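## Task

Finish with the Wednesday lid of the pill organiser swung open to at least vertical, every other lid closed and latched, and the organiser resting level on its base on the table. Nothing counts if it only holds because the robot is holding it. Release and move the grippers away at the end.

## Robot and tools

Robot: two arms, left_arm and right_arm, each a six-joint arm with a parallel two-finger gripper. The left_arm base sits near y = +0.289 m, the right_arm base near y = -0.333 m, both close to x = 0, slightly below table height. The names are labels only, not image sides.

Scene frame: origin at table-top height, centred between the arms, a little behind the near table edge. +x points out across the table, +y toward the left_arm side, +z up. Every reported gripper pose uses this frame: end_effector_position in metres and end_effector_quat_wxyz. The reported point lies between the finger pads, about 1 cm short of the fingertips. Reported positions can be a bit wrong, more so at long reach.

Gripper axes: the fingers extend along the gripper's own +z; they close and open along its y axis. Motion offsets are given in these gripper axes, not scene axes.

Row layout (shared by execute_actions and move): a single flat list of 14 numbers covering both arms, always all 14 even if one arm stays still. Order: left dx, dy, dz, rx, ry, rz, opening, then right dx, dy, dz, rx, ry, rz, opening. Every value lies in [-1, 1]. dx, dy, dz are an offset, not a pose, in the gripper's own axes, scaled so 1.0 = 0.6 m (0.1 is 6 cm). rx, ry, rz form one rotation vector offset, scaled so 1.0 = 180 degrees. Opening is absolute, not an offset: +1 fully open (0.093 m), -1 closed.

execute_actions(actions): a list of actions run in sequence. Each action is a table of 1 to 15 rows; each row lasts one 1/30 s step, and a short table repeats its final row until 15 steps pass. All rows of an action are offsets from the gripper's measured pose when that action began (for the first action in a call, the last pose a result reported), not from the previous row. An empty list just returns state and images.

move(target, speed, blocking): target is one 14-number row as above, offsets from the pose in the latest result that showed one. Each gripper travels in a straight line to its target; both arms finish together, taking 0.5 to 10 s, and stop short if 10 s is not enough. speed is m/s, 0.002 to 0.5, default 0.25; rotation is capped at twice that in rad/s. The opening is sent at the start. Paths ignore obstacles and the other arm; grippers lag, drift and may exceed speed, especially near full stretch. With blocking=false you get a result after 0.5 s and must use wait or stop before sending more motion. The result adds a move: line with the ending (done, off_target, moving, held, fault), which limits acted (paced = the sent pose was clipped; held = a check blocked steps, after which the arm may jump fast) and each gripper's distance from target.

wait(seconds): 0 to 10; arms keep their last command; returns early when a running move finishes. stop(): brakes a running move; needs stopping room, fingers keep moving. zoom_image(camera, region): camera is one of cam_head_left, cam_head_right, cam_high, cam_low, cam_left_wrist, cam_right_wrist; region [x0, y0, x1, y1] in pixels, top-left origin, at most 504 x 504. Images are 896x504. read_manual(section) only returns licence text. finished_scene(scene): pass the current scene's number once the goal is met and stable; it cannot be undone and reports success, then gives the next task.

Controller behaviour: each step the commanded pose is clamped to within 70 mm and 16 degrees of the measured pose, then solved by damped inverse kinematics favouring position over orientation. Large offsets may need several actions; the arm only continues to its last clamped pose. Joint friction can leave the gripper up to about 31 mm off, and tiny commands may not move it at all. Hand target lines show where each gripper is being driven. A pose unreachable line means a clearance check altered or blocked that arm. To keep an arm still, send the offset back to its desired pose in the first call of a reply and zeros afterwards, with its desired opening.

Grip readings: grip_measured is the finger motor position on the same +1/-1 scale. Pads meet near -0.94; each millimetre of object width adds about 0.0208; each gripper has a fixed bias up to about 0.02. Sending a number below the object's width reading squeezes harder, up to about 50 to 62 N per pad. Keep sending the same closing number to keep a hold. The last entry in each arm's Joint positions is the finger opening in metres.

Joint ranges (rad): waist -2.618 to 3.054, shoulder 0 to 3.142, elbow 0 to 3.142, wrist pitch -1.571 to 1.571, wrist yaw -1.571 to 1.571, wrist roll -2.094 to 2.094.

Cautions: nothing may leave the table; do not tip the organiser or leave it tilted. Avoid hard impacts, fast contact and targets set deep past a contact, since these press hard. Keep the arms from colliding with each other and from the bar and plate behind the bases (up to about 3 cm above the table, no warning). Holding loads heats motors: MOTOR HOT from 75 °C, a 10 s stop at 90 °C, and at 100 °C the arm drops. FAULT lines mean an arm stopped. Loose objects may occasionally be nudged. The robot holds its last command while you think. Finish by opening the gripper and backing away.

Each tool is called after "Call:" in YAML: its name, and indented under it one key for each argument.

## Session

I'll start by looking at the scene.

Call:
execute_actions:
  actions: []

Scene clock: 0.00 s.
left_arm: end_effector_position=(+0.4474, +0.2546, +0.1694) grip_measured=+1.000 end_effector_quat_wxyz=(+0.362, +0.255, +0.756, +0.482) | right_arm: end_effector_position=(+0.3867, -0.2019, +0.1400) grip_measured=+0.999 end_effector_quat_wxyz=(+0.252, +0.459, +0.831, +0.188)
Joint positions: left_arm=[-0.271  1.704  0.988  0.195 -0.891  0.831  0.093] | right_arm=[ 0.515  1.543  1.173 -0.584  0.221  1.364  0.093]
Joint velocities: left_arm=[ 0.002  0.002  0.007 -0.081 -0.037 -0.066  0.   ] | right_arm=[ 0.002 -0.012  0.017 -0.007  0.037  0.022 -0.001]
Motor temperatures (°C, as the motors report them): left_arm=[22 23 22 23 24 24] | right_arm=[24 23 22 24 23 22]
Hand target (left_arm): +0.447, +0.255, +0.169; +0.362, +0.255, +0.756, +0.482
Hand target (right_arm): +0.387, -0.202, +0.140; +0.252, +0.459, +0.831, +0.188

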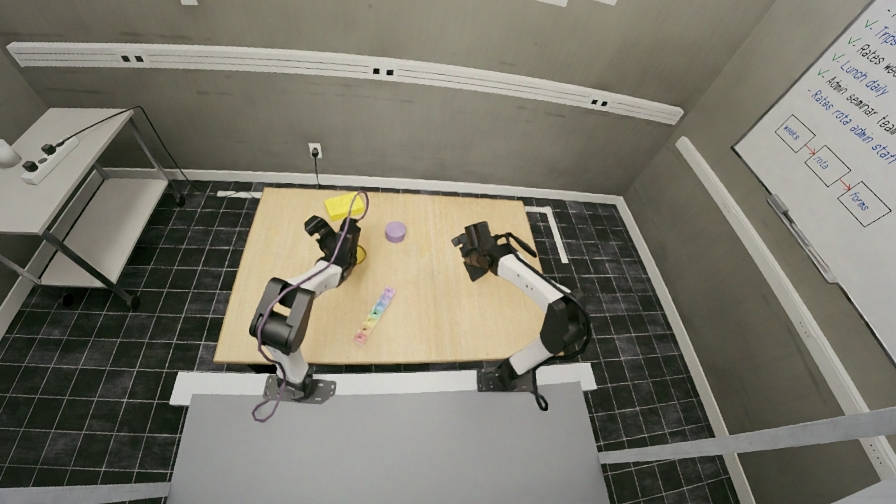

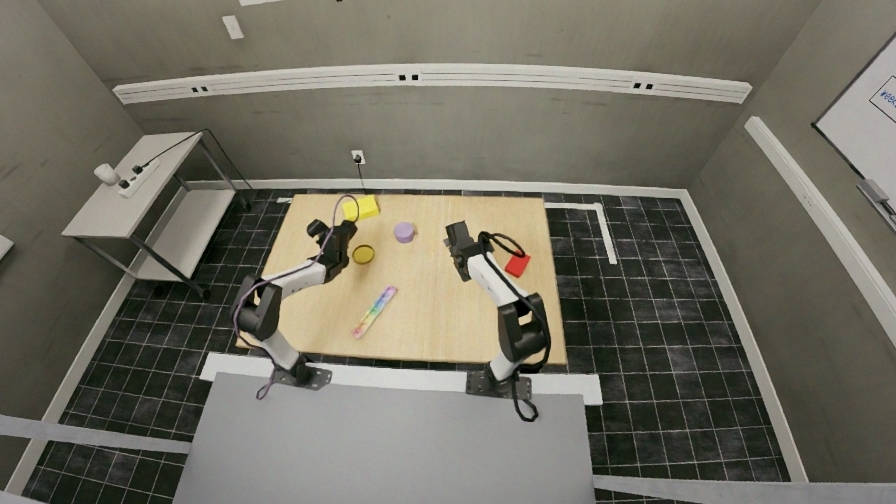

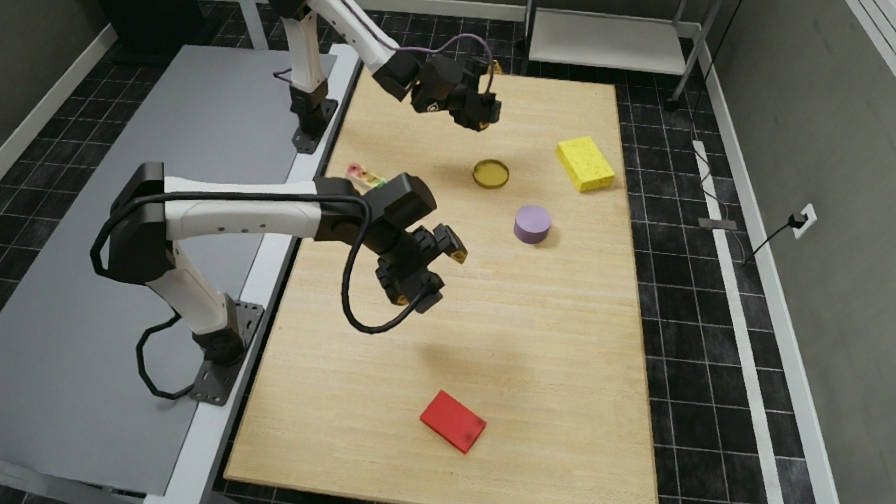

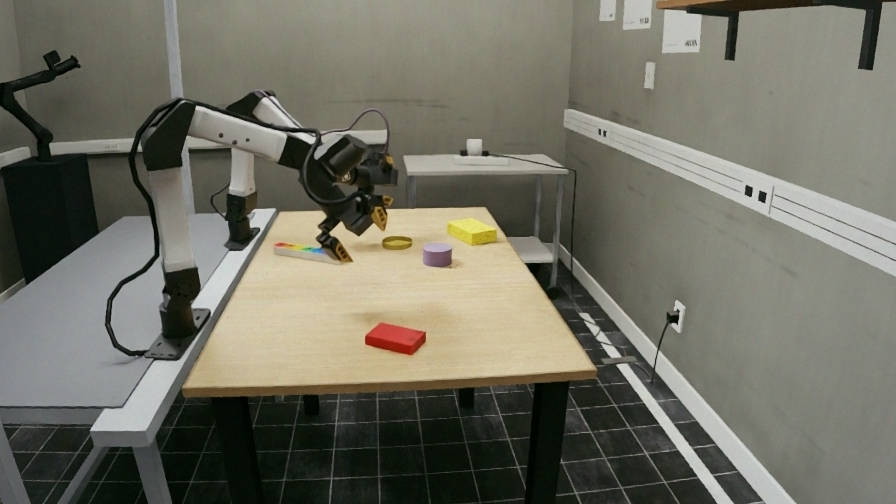

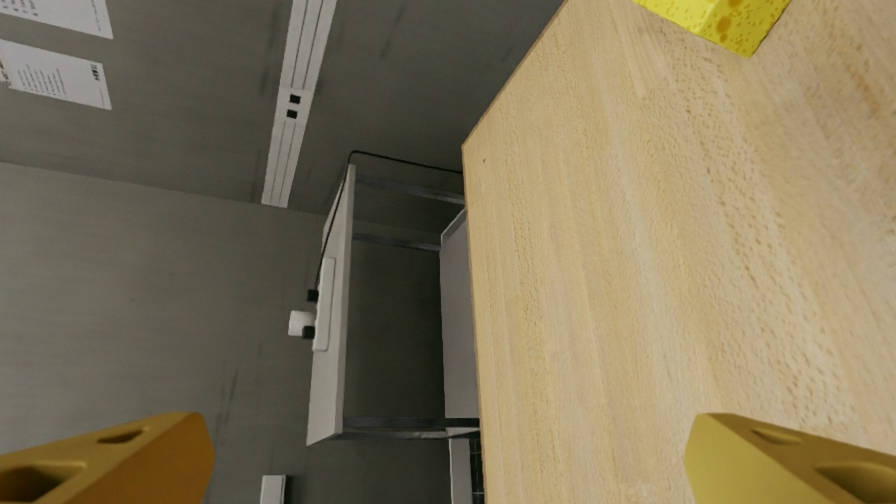

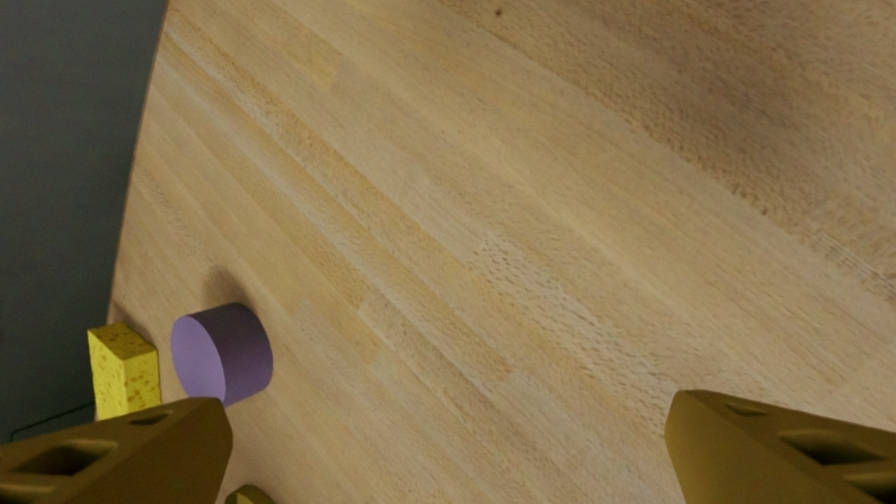

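Call:
zoom_image:
  camera: "cam_head_left"
  region: [335, 275, 415, 355]

Call:
zoom_image:
  camera: "cam_head_right"
  region: [335, 275, 415, 355]

Call:
zoom_image:
  camera: "cam_low"
  region: [260, 220, 360, 280]

Call:
zoom_image:
  camera: "cam_high"
  region: [330, 150, 410, 210]

Region (335, 275, 415, 355) of cam_head_left's 896x504 image, scaled by 6.300, with more detail than that image has.

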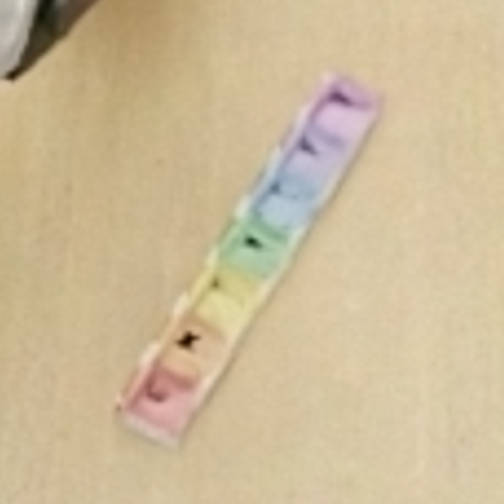

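Region (335, 275, 415, 355) of cam_head_right's 896x504 image, scaled by 6.300, with more detail than that image has.

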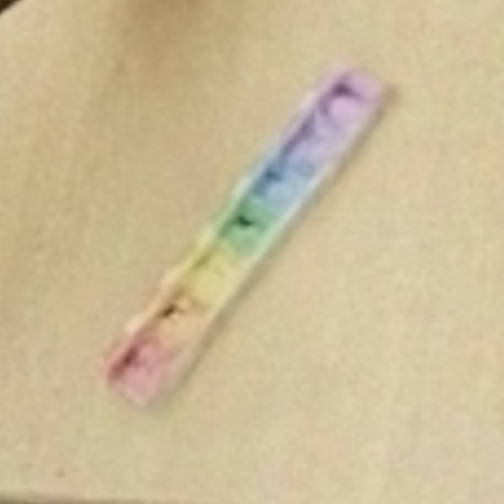

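Region (260, 220, 360, 280) of cam_low's 896x504 image, scaled by 5.040, with more detail than that image has; it fills the top 302 rows of this view, and the rest is white.

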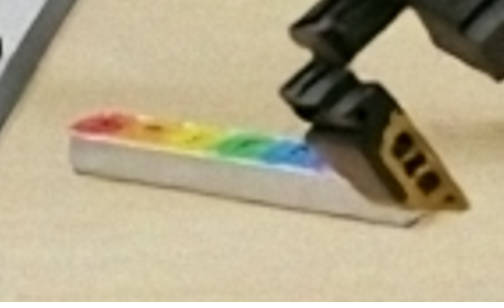

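Region (330, 150, 410, 210) of cam_high's 896x504 image, scaled by 6.300, with more detail than that image has; it fills the top 378 rows of this view, and the rest is white.

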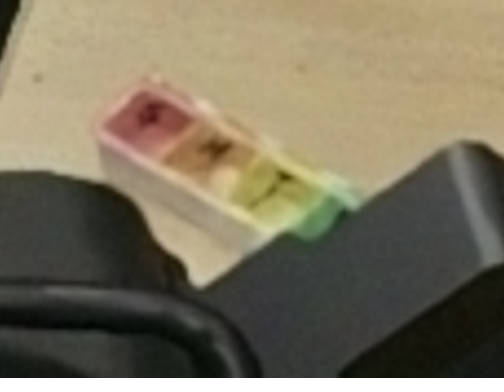

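Call:
move:
  target: [-0.0625, -0.2167, -0.4147, 0.3808, 0.1582, -0.0409, 0.4, 0.4505, -0.1843, -0.1177, -0.2838, 0.0225, -0.5413, -0.9]
  speed: 0.3

Scene clock: 81.53 s.
left_arm: end_effector_position=(+0.2678, +0.0404, +0.1343) grip_measured=+0.402 end_effector_quat_wxyz=(+0.012, +0.248, +0.969, -0.009) | right_arm: end_effector_position=(+0.1525, -0.0277, +0.0850) grip_measured=-0.898 end_effector_quat_wxyz=(+0.440, -0.424, +0.748, +0.259)
Joint positions: left_arm=[-0.623  1.921  1.789 -1.418  0.047 -0.208  0.064] | right_arm=[1.285 1.252 0.339 0.372 0.161 0.069 0.002]
Joint velocities: left_arm=[-0.007 -0.017 -0.012  0.081  0.066 -0.007 -0.001] | right_arm=[ 0.012  0.002 -0.022  0.095 -0.007 -0.022 -0.001]
Motor temperatures (°C, as the motors report them): left_arm=[22 35 31 31 24 24] | right_arm=[24 30 30 29 23 22]
Hand target (left_arm): +0.267, +0.038, +0.131; +0.001, +0.246, +0.969, -0.008
Hand target (right_arm): +0.146, -0.028, +0.077; +0.433, -0.436, +0.745, +0.261
Off the commanded pose (left_arm): 0.005 m, 2 deg.
Off the commanded pose (right_arm): 0.016 m, 2 deg.
move: off_target (right_arm)
camera_calibration (this result's frames):
cam_left_wrist: T_world_to_cam=[[-0.476641, -0.878865, 0.0202379, 0.155898], [-0.796871, 0.441665, 0.412225, 0.178717], [-0.371228, 0.180356, -0.910857, 0.293162], [0, 0, 0, 1]] pos_world=[0.325552, 0.00520697, 0.190203]
cam_right_wrist: T_world_to_cam=[[0.867476, -0.497099, -0.0194332, -0.14187], [-0.413609, -0.698972, -0.583409, 0.135272], [0.276428, 0.514131, -0.811946, 0.117229], [0, 0, 0, 1]] pos_world=[0.146613, -0.0362427, 0.171345]

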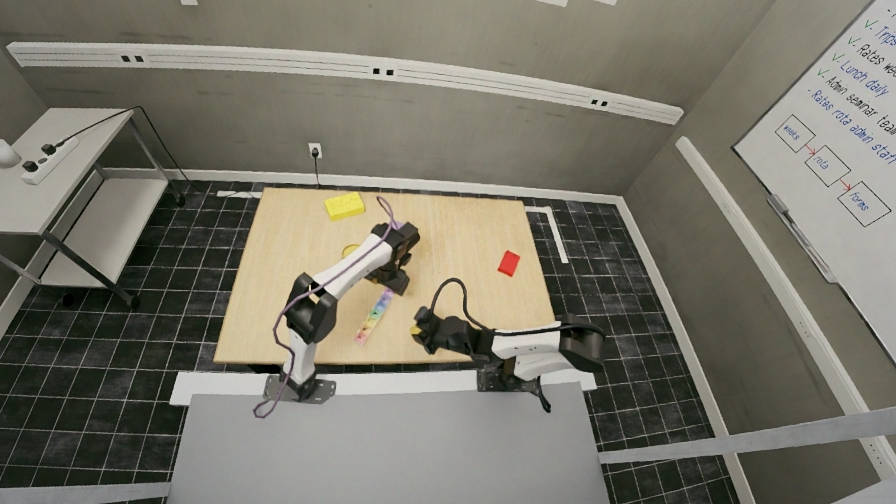

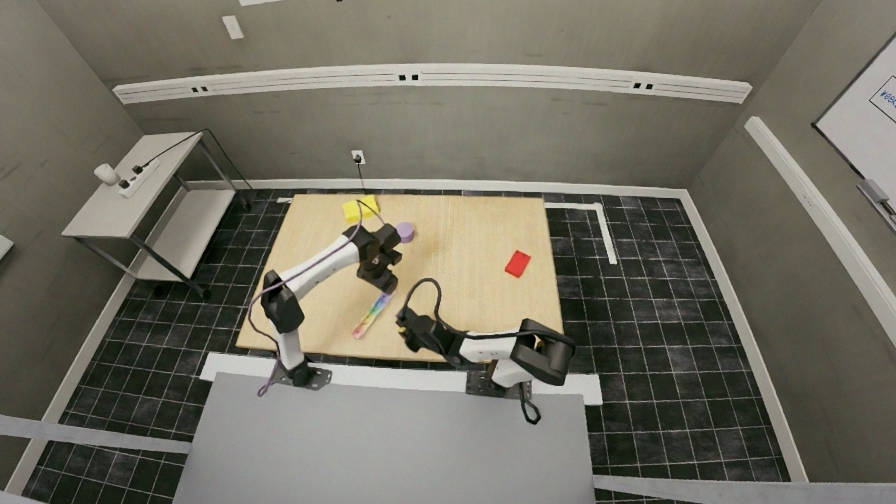

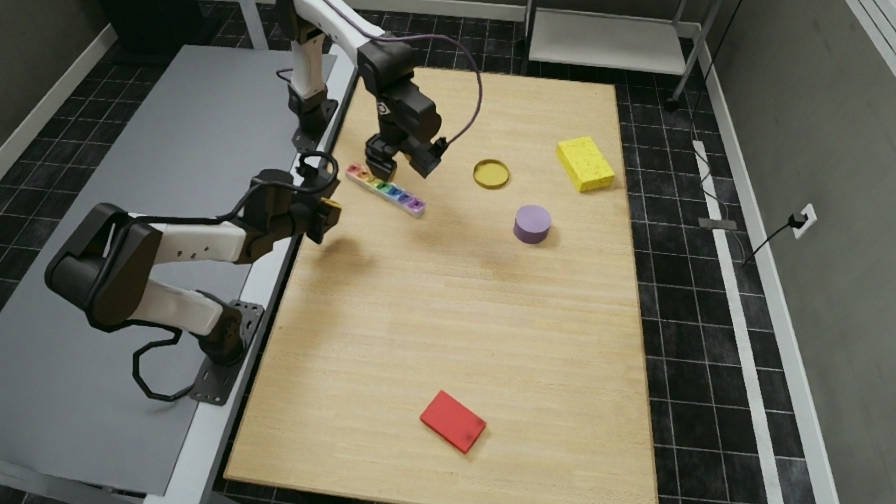

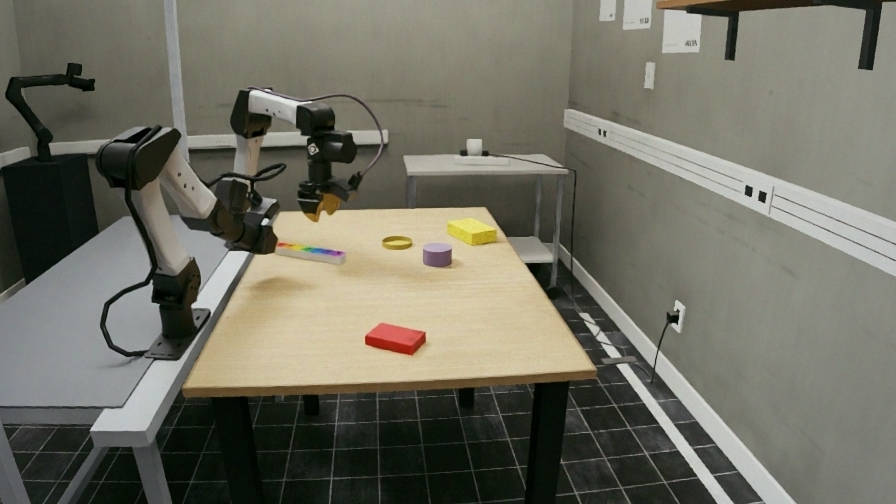

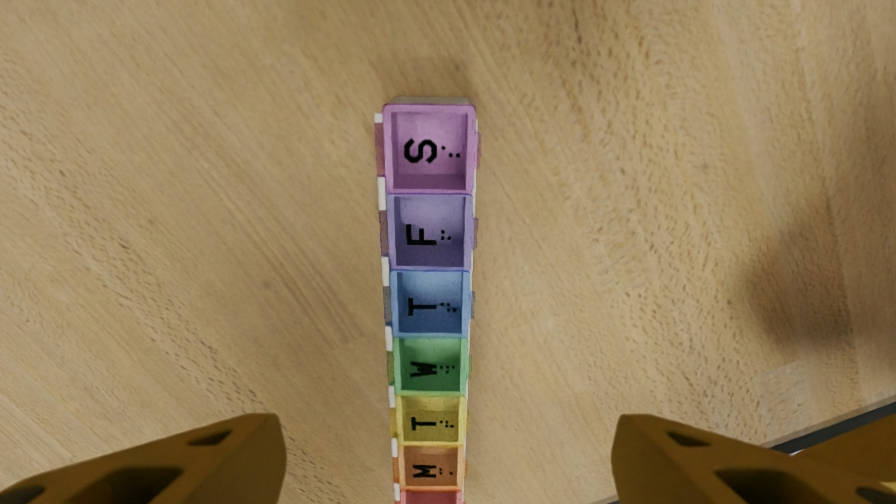

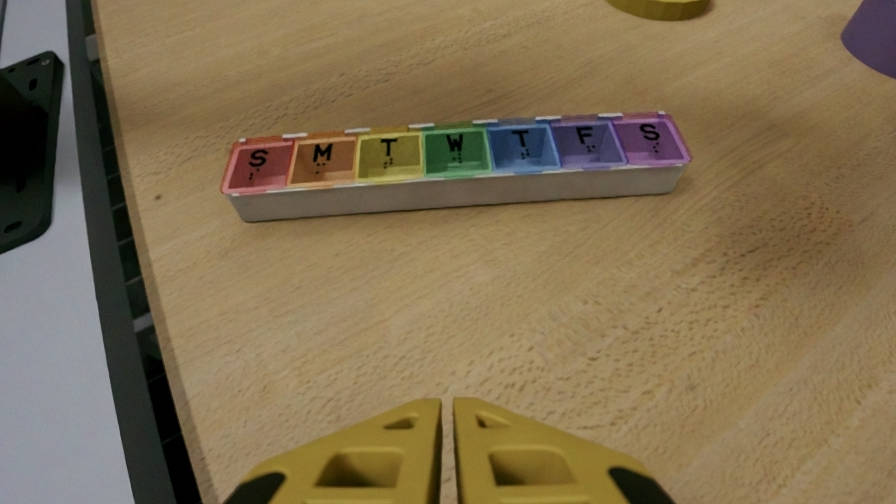

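Call:
zoom_image:
  camera: "cam_left_wrist"
  region: [360, 80, 520, 300]

Call:
zoom_image:
  camera: "cam_right_wrist"
  region: [380, 110, 540, 220]

Region (360, 80, 520, 300) of cam_left_wrist's 896x504 image, scaled by 2.291, with more detail than that image has; it fills the left 367 columns of this view, and the rest is white.

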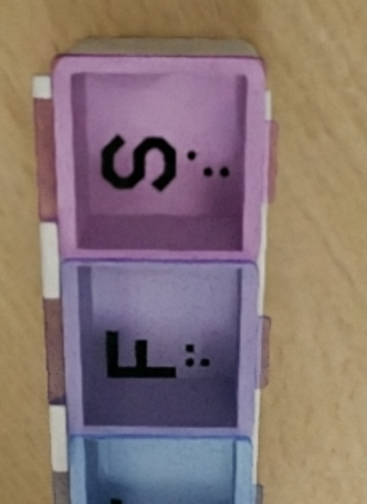

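Region (380, 110, 540, 220) of cam_right_wrist's 896x504 image, scaled by 3.150, with more detail than that image has; it fills the top 346 rows of this view, and the rest is white.

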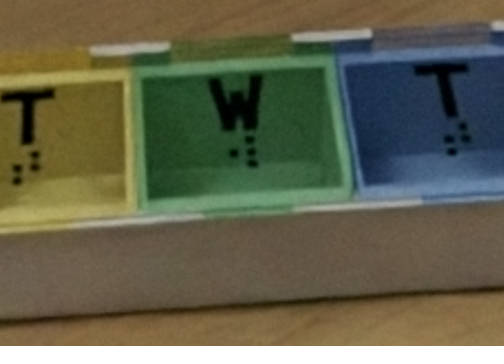

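Call:
zoom_image:
  camera: "cam_low"
  region: [230, 160, 370, 275]

Call:
zoom_image:
  camera: "cam_high"
  region: [290, 130, 450, 250]

Call:
zoom_image:
  camera: "cam_right_wrist"
  region: [300, 380, 600, 504]

Region (230, 160, 370, 275) of cam_low's 896x504 image, scaled by 3.600, with more detail than that image has; it fills the top 414 rows of this view, and the rest is white.

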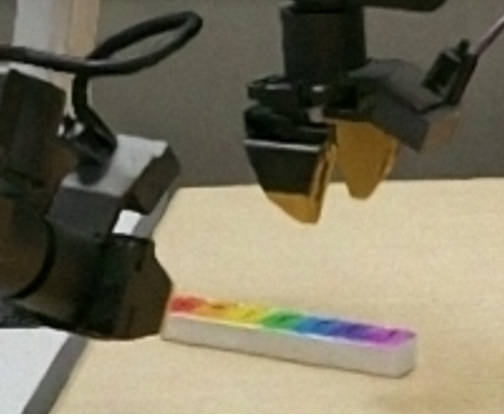

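Region (290, 130, 450, 250) of cam_high's 896x504 image, scaled by 3.150, with more detail than that image has; it fills the top 378 rows of this view, and the rest is white.

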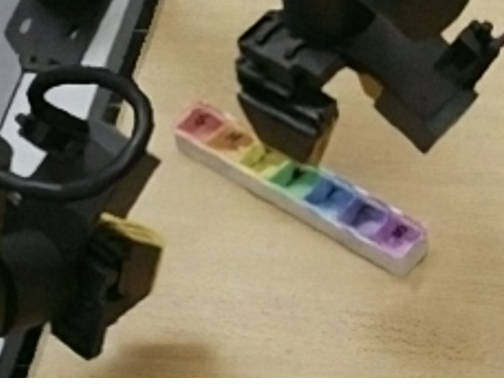

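Region (300, 380, 600, 504) of cam_right_wrist's 896x504 image, scaled by 1.680, with more detail than that image has; it fills the top 208 rows of this view, and the rest is white.

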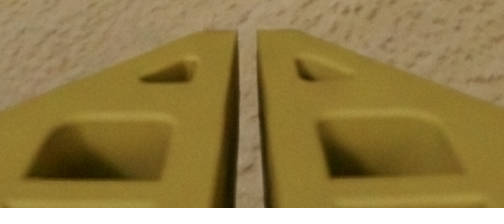

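Call:
zoom_image:
  camera: "cam_head_left"
  region: [350, 270, 450, 370]

Call:
zoom_image:
  camera: "cam_head_right"
  region: [340, 270, 440, 370]

Region (350, 270, 450, 370) of cam_head_left's 896x504 image, scaled by 5.040, with more detail than that image has.

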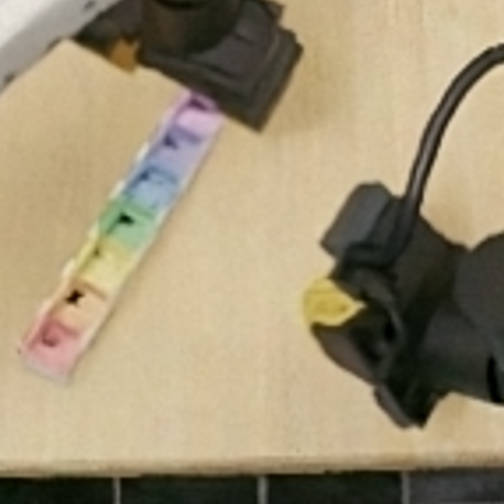

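Region (340, 270, 440, 370) of cam_head_right's 896x504 image, scaled by 5.040, with more detail than that image has.

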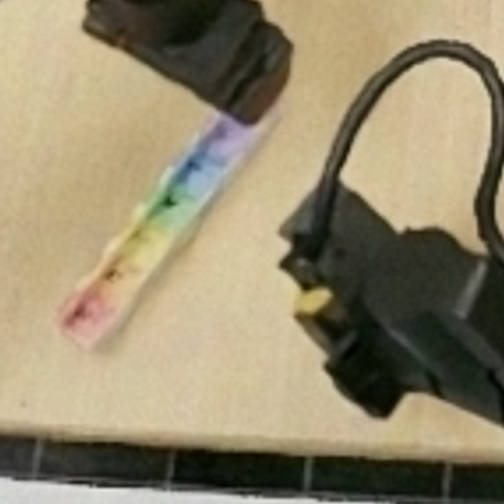

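Call:
move:
  target: [-0.0247, 0.0083, 0.1247, -0.0037, 0.0088, 0, 0.4, 0.0022, -0.0075, 0.1525, -0.0195, 0.0003, -0.0106, -1.0]
  speed: 0.15

Scene clock: 170.97 s.
left_arm: end_effector_position=(+0.2835, +0.0300, +0.0711) grip_measured=+0.402 end_effector_quat_wxyz=(+0.008, +0.251, +0.968, -0.008) | right_arm: end_effector_position=(+0.1919, +0.0295, +0.0317) grip_measured=-0.993 end_effector_quat_wxyz=(+0.422, -0.451, +0.741, +0.264)
Joint positions: left_arm=[-0.623  2.005  1.654 -1.208  0.049 -0.203  0.064] | right_arm=[ 1.183  1.766  0.507  0.695  0.024 -0.015  0.   ]
Joint velocities: left_arm=[ 0.012 -0.002 -0.012 -0.066 -0.007 -0.051 -0.001] | right_arm=[ 0.002 -0.002 -0.022 -0.037  0.022 -0.051  0.   ]
Motor temperatures (°C, as the motors report them): left_arm=[22 37 34 26 24 24] | right_arm=[24 25 29 37 23 22]
Hand target (left_arm): +0.286, +0.036, +0.060; +0.000, +0.248, +0.969, -0.001
Hand target (right_arm): +0.196, +0.038, +0.038; +0.432, -0.450, +0.733, +0.273
Off the commanded pose (left_arm): 0.013 m, 1 deg.
Off the commanded pose (right_arm): 0.013 m, 2 deg.
move: off_target (left_arm, right_arm)
camera_calibration (this result's frames):
cam_left_wrist: T_world_to_cam=[[-0.480878, -0.876566, 0.0197068, 0.156699], [-0.791397, 0.443611, 0.420594, 0.219664], [-0.377421, 0.186659, -0.907035, 0.244522], [0, 0, 0, 1]] pos_world=[0.341483, -0.00573023, 0.126312]
cam_right_wrist: T_world_to_cam=[[0.895507, -0.444773, -0.0156079, -0.15564], [-0.376472, -0.738354, -0.559555, 0.153712], [0.237351, 0.506961, -0.828646, 0.0419088], [0, 0, 0, 1]] pos_world=[0.187298, 0.0230231, 0.118309]

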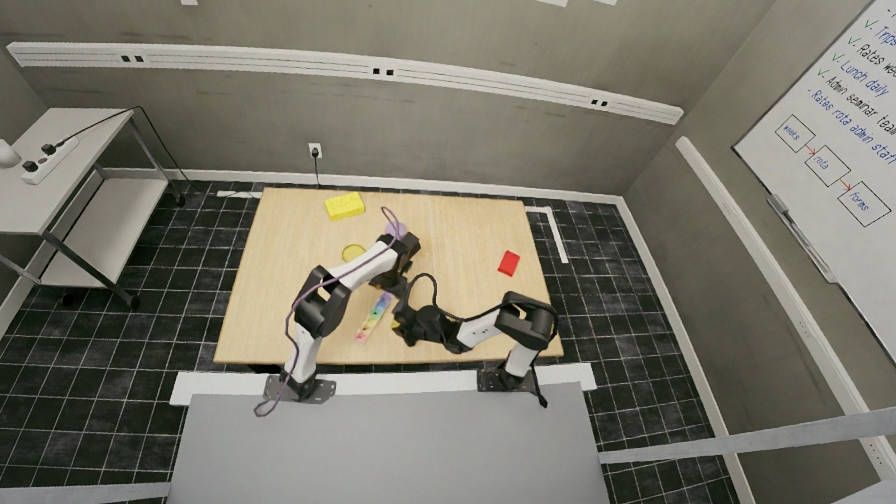

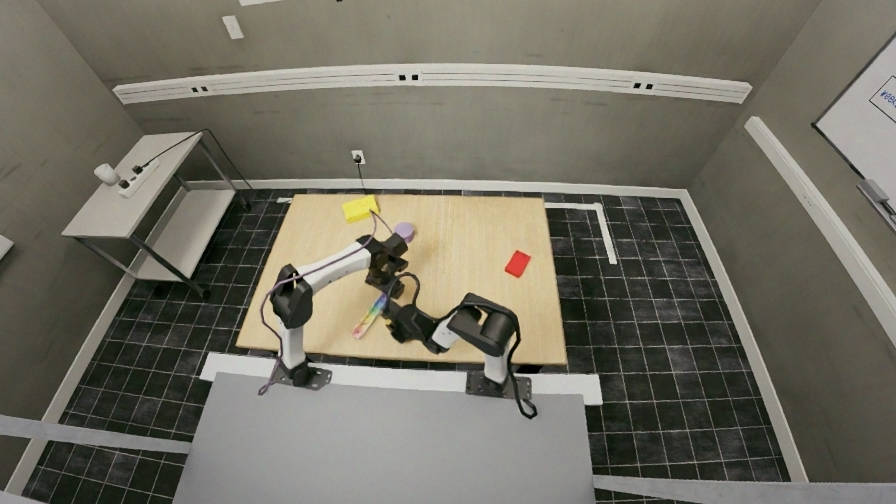

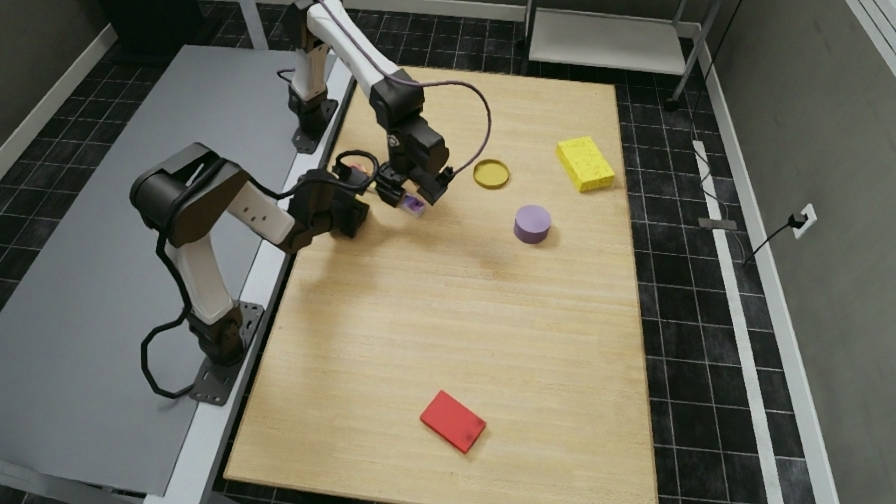

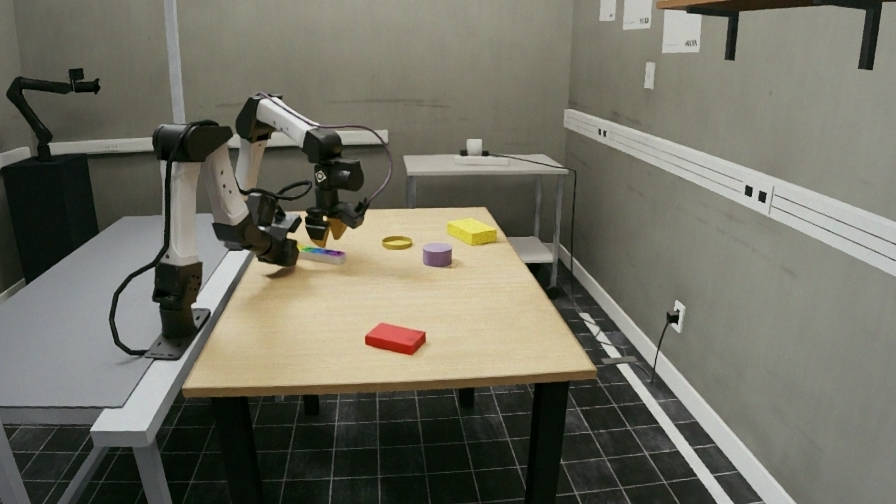

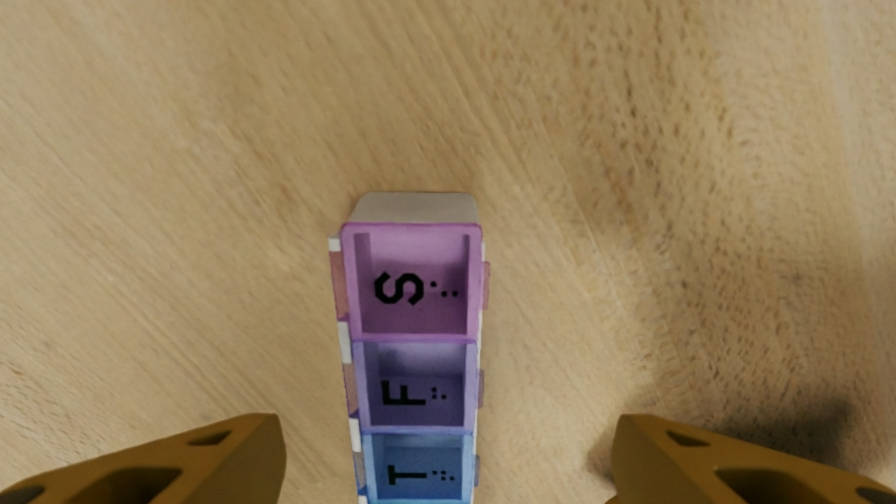

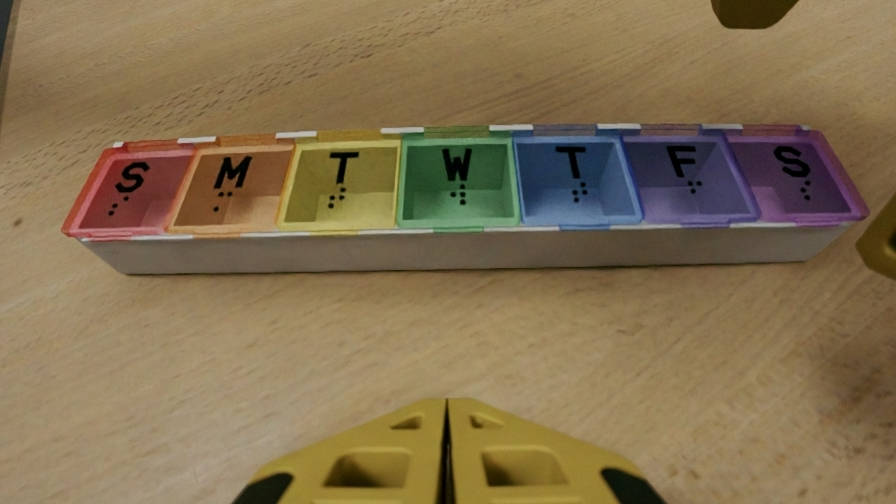

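Call:
zoom_image:
  camera: "cam_right_wrist"
  region: [380, 190, 540, 290]

Call:
zoom_image:
  camera: "cam_left_wrist"
  region: [320, 180, 520, 360]

Region (380, 190, 540, 290) of cam_right_wrist's 896x504 image, scaled by 3.150, with more detail than that image has; it fills the top 315 rows of this view, and the rest is white.

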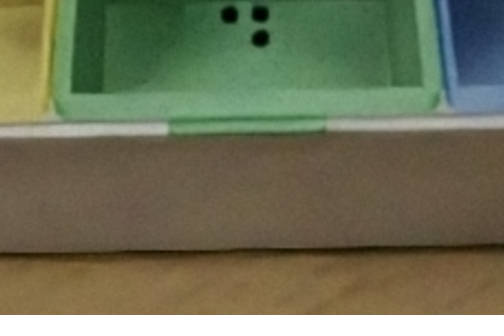

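Region (320, 180, 520, 360) of cam_left_wrist's 896x504 image, scaled by 2.520, with more detail than that image has; it fills the top 454 rows of this view, and the rest is white.

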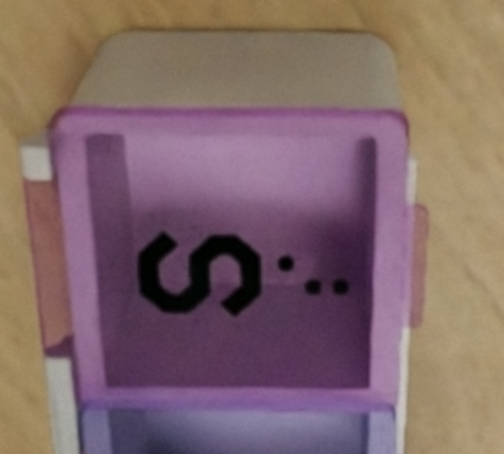

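Call:
move:
  target: [0.1383, 0.0135, -0.0095, -0.0037, 0.006, 0, 0.4, -0.1057, 0.1438, 0.0573, 0, 0.045, 0, -1.0]
  speed: 0.12

Scene clock: 236.97 s.
left_arm: end_effector_position=(+0.2244, +0.0878, +0.0766) grip_measured=+0.401 end_effector_quat_wxyz=(+0.004, +0.251, +0.968, +0.027) | right_arm: end_effector_position=(+0.1420, +0.1117, +0.0623) grip_measured=-0.993 end_effector_quat_wxyz=(+0.356, -0.470, +0.776, +0.225)
Joint positions: left_arm=[-0.638  1.722  1.31  -1.184 -0.012 -0.215  0.064] | right_arm=[1.424 1.837 0.96  0.121 0.202 0.158 0.   ]
Joint velocities: left_arm=[-0.012 -0.002 -0.002  0.007 -0.007  0.007  0.   ] | right_arm=[-0.007  0.007 -0.012  0.037 -0.007 -0.007  0.   ]
Motor temperatures (°C, as the motors report them): left_arm=[22 42 31 26 24 24] | right_arm=[24 29 33 40 23 22]
Hand target (left_arm): +0.214, +0.077, +0.075; -0.001, +0.251, +0.968, +0.000
Hand target (right_arm): +0.143, +0.124, +0.070; +0.367, -0.468, +0.770, +0.234
Off the commanded pose (left_arm): 0.014 m, 3 deg.
Off the commanded pose (right_arm): 0.014 m, 2 deg.
move: off_target (left_arm, right_arm)
camera_calibration (this result's frames):
cam_left_wrist: T_world_to_cam=[[-0.481609, -0.875094, -0.04757, 0.183949], [-0.796027, 0.414099, 0.441433, 0.147006], [-0.366597, 0.250465, -0.896032, 0.207617], [0, 0, 0, 1]] pos_world=[0.281724, 0.0480967, 0.129889]
cam_right_wrist: T_world_to_cam=[[0.893842, -0.447855, -0.0217264, -0.073028], [-0.416878, -0.81222, -0.408058, 0.217286], [0.165104, 0.373797, -0.912697, 0.0678864], [0, 0, 0, 1]] pos_world=[0.144649, 0.118402, 0.149039]

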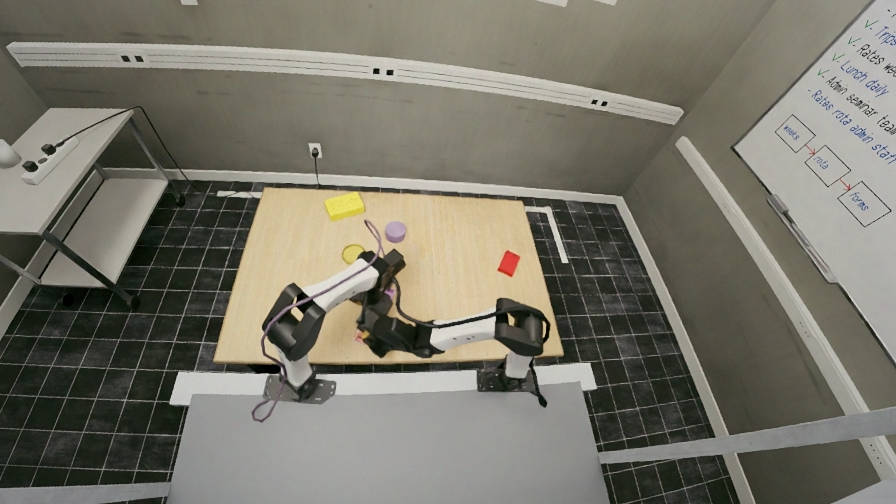

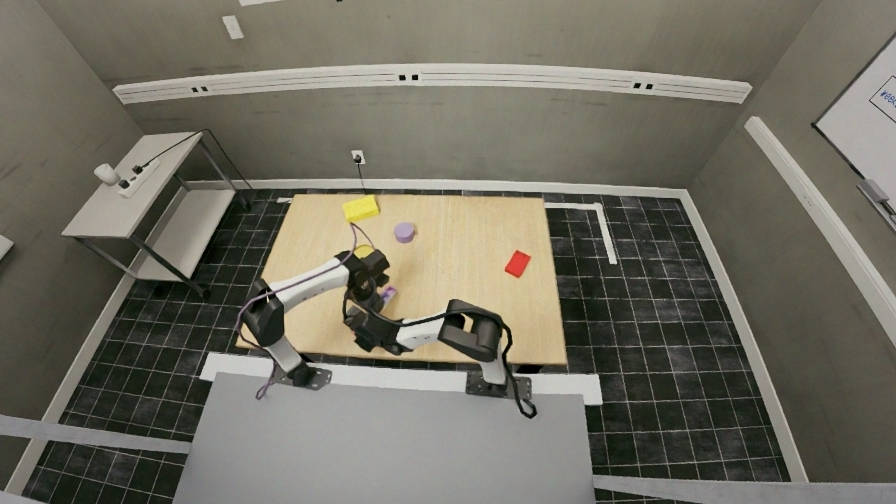

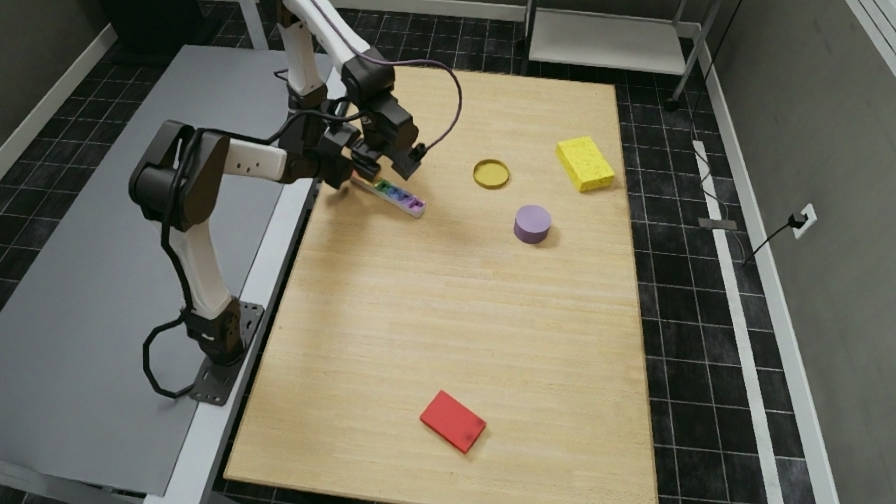

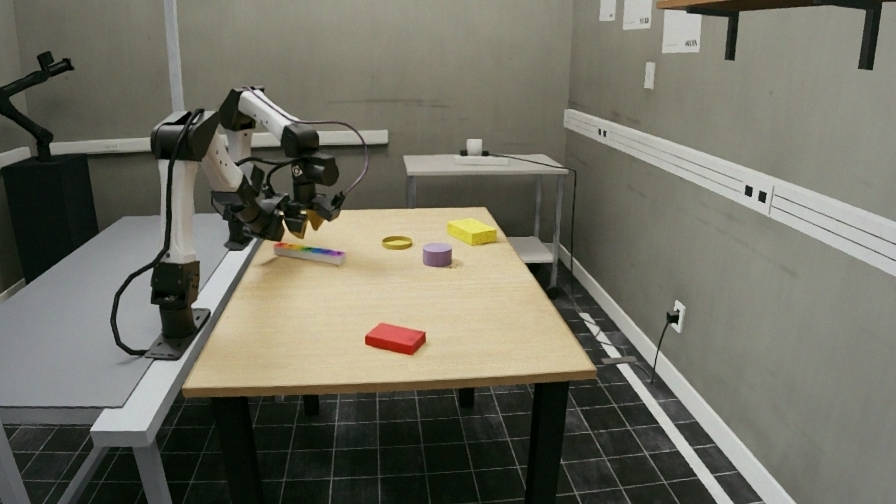

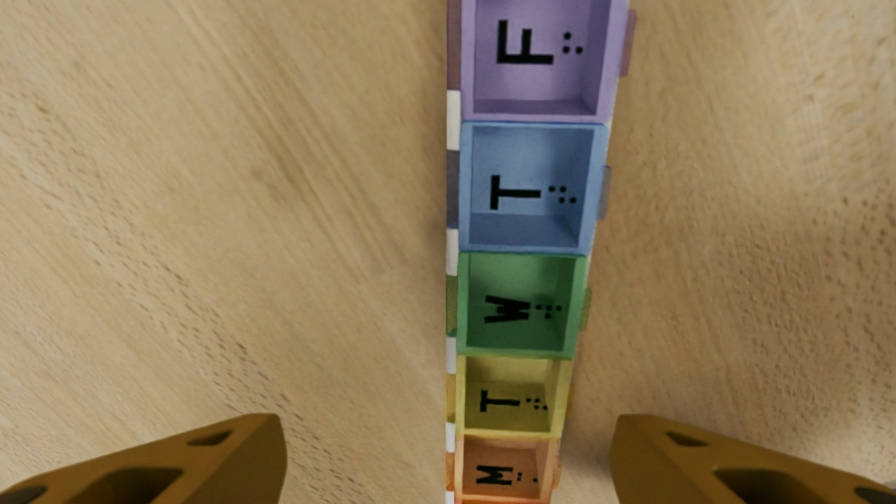

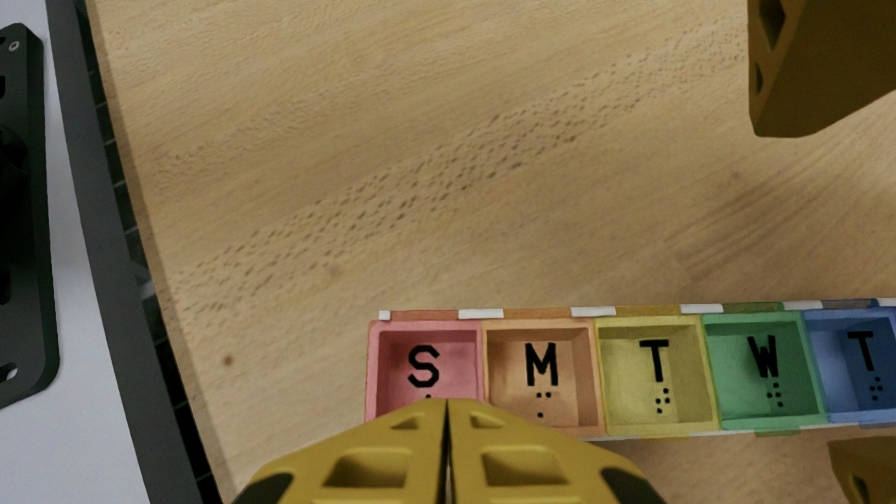

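Call:
zoom_image:
  camera: "cam_high"
  region: [280, 90, 450, 230]

Call:
zoom_image:
  camera: "cam_head_left"
  region: [320, 240, 450, 370]

Call:
zoom_image:
  camera: "cam_low"
  region: [210, 140, 370, 275]

Region (280, 90, 450, 230) of cam_high's 896x504 image, scaled by 2.965, with more detail than that image has; it fills the top 415 rows of this view, and the rest is white.

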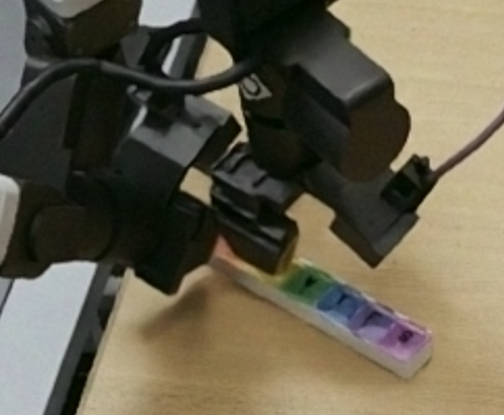

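Region (320, 240, 450, 370) of cam_head_left's 896x504 image, scaled by 3.877, with more detail than that image has.

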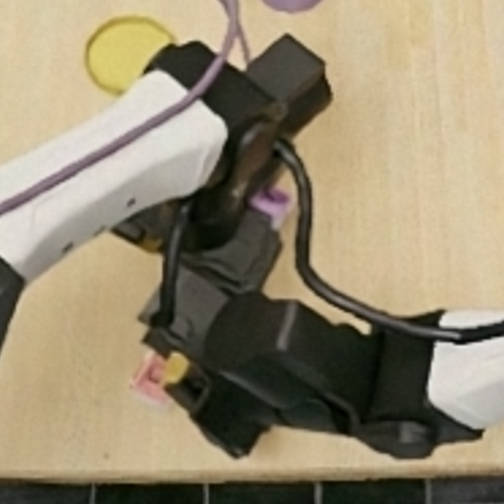

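Region (210, 140, 370, 275) of cam_low's 896x504 image, scaled by 3.150, with more detail than that image has; it fills the top 425 rows of this view, and the rest is white.

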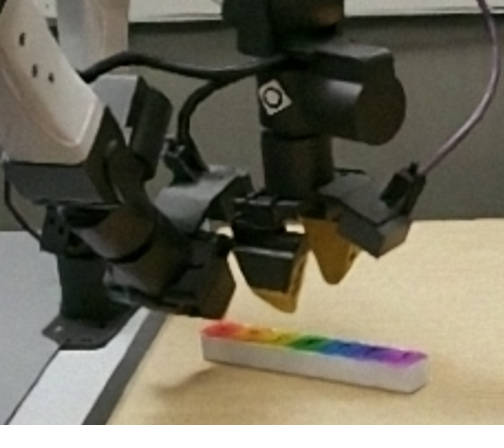

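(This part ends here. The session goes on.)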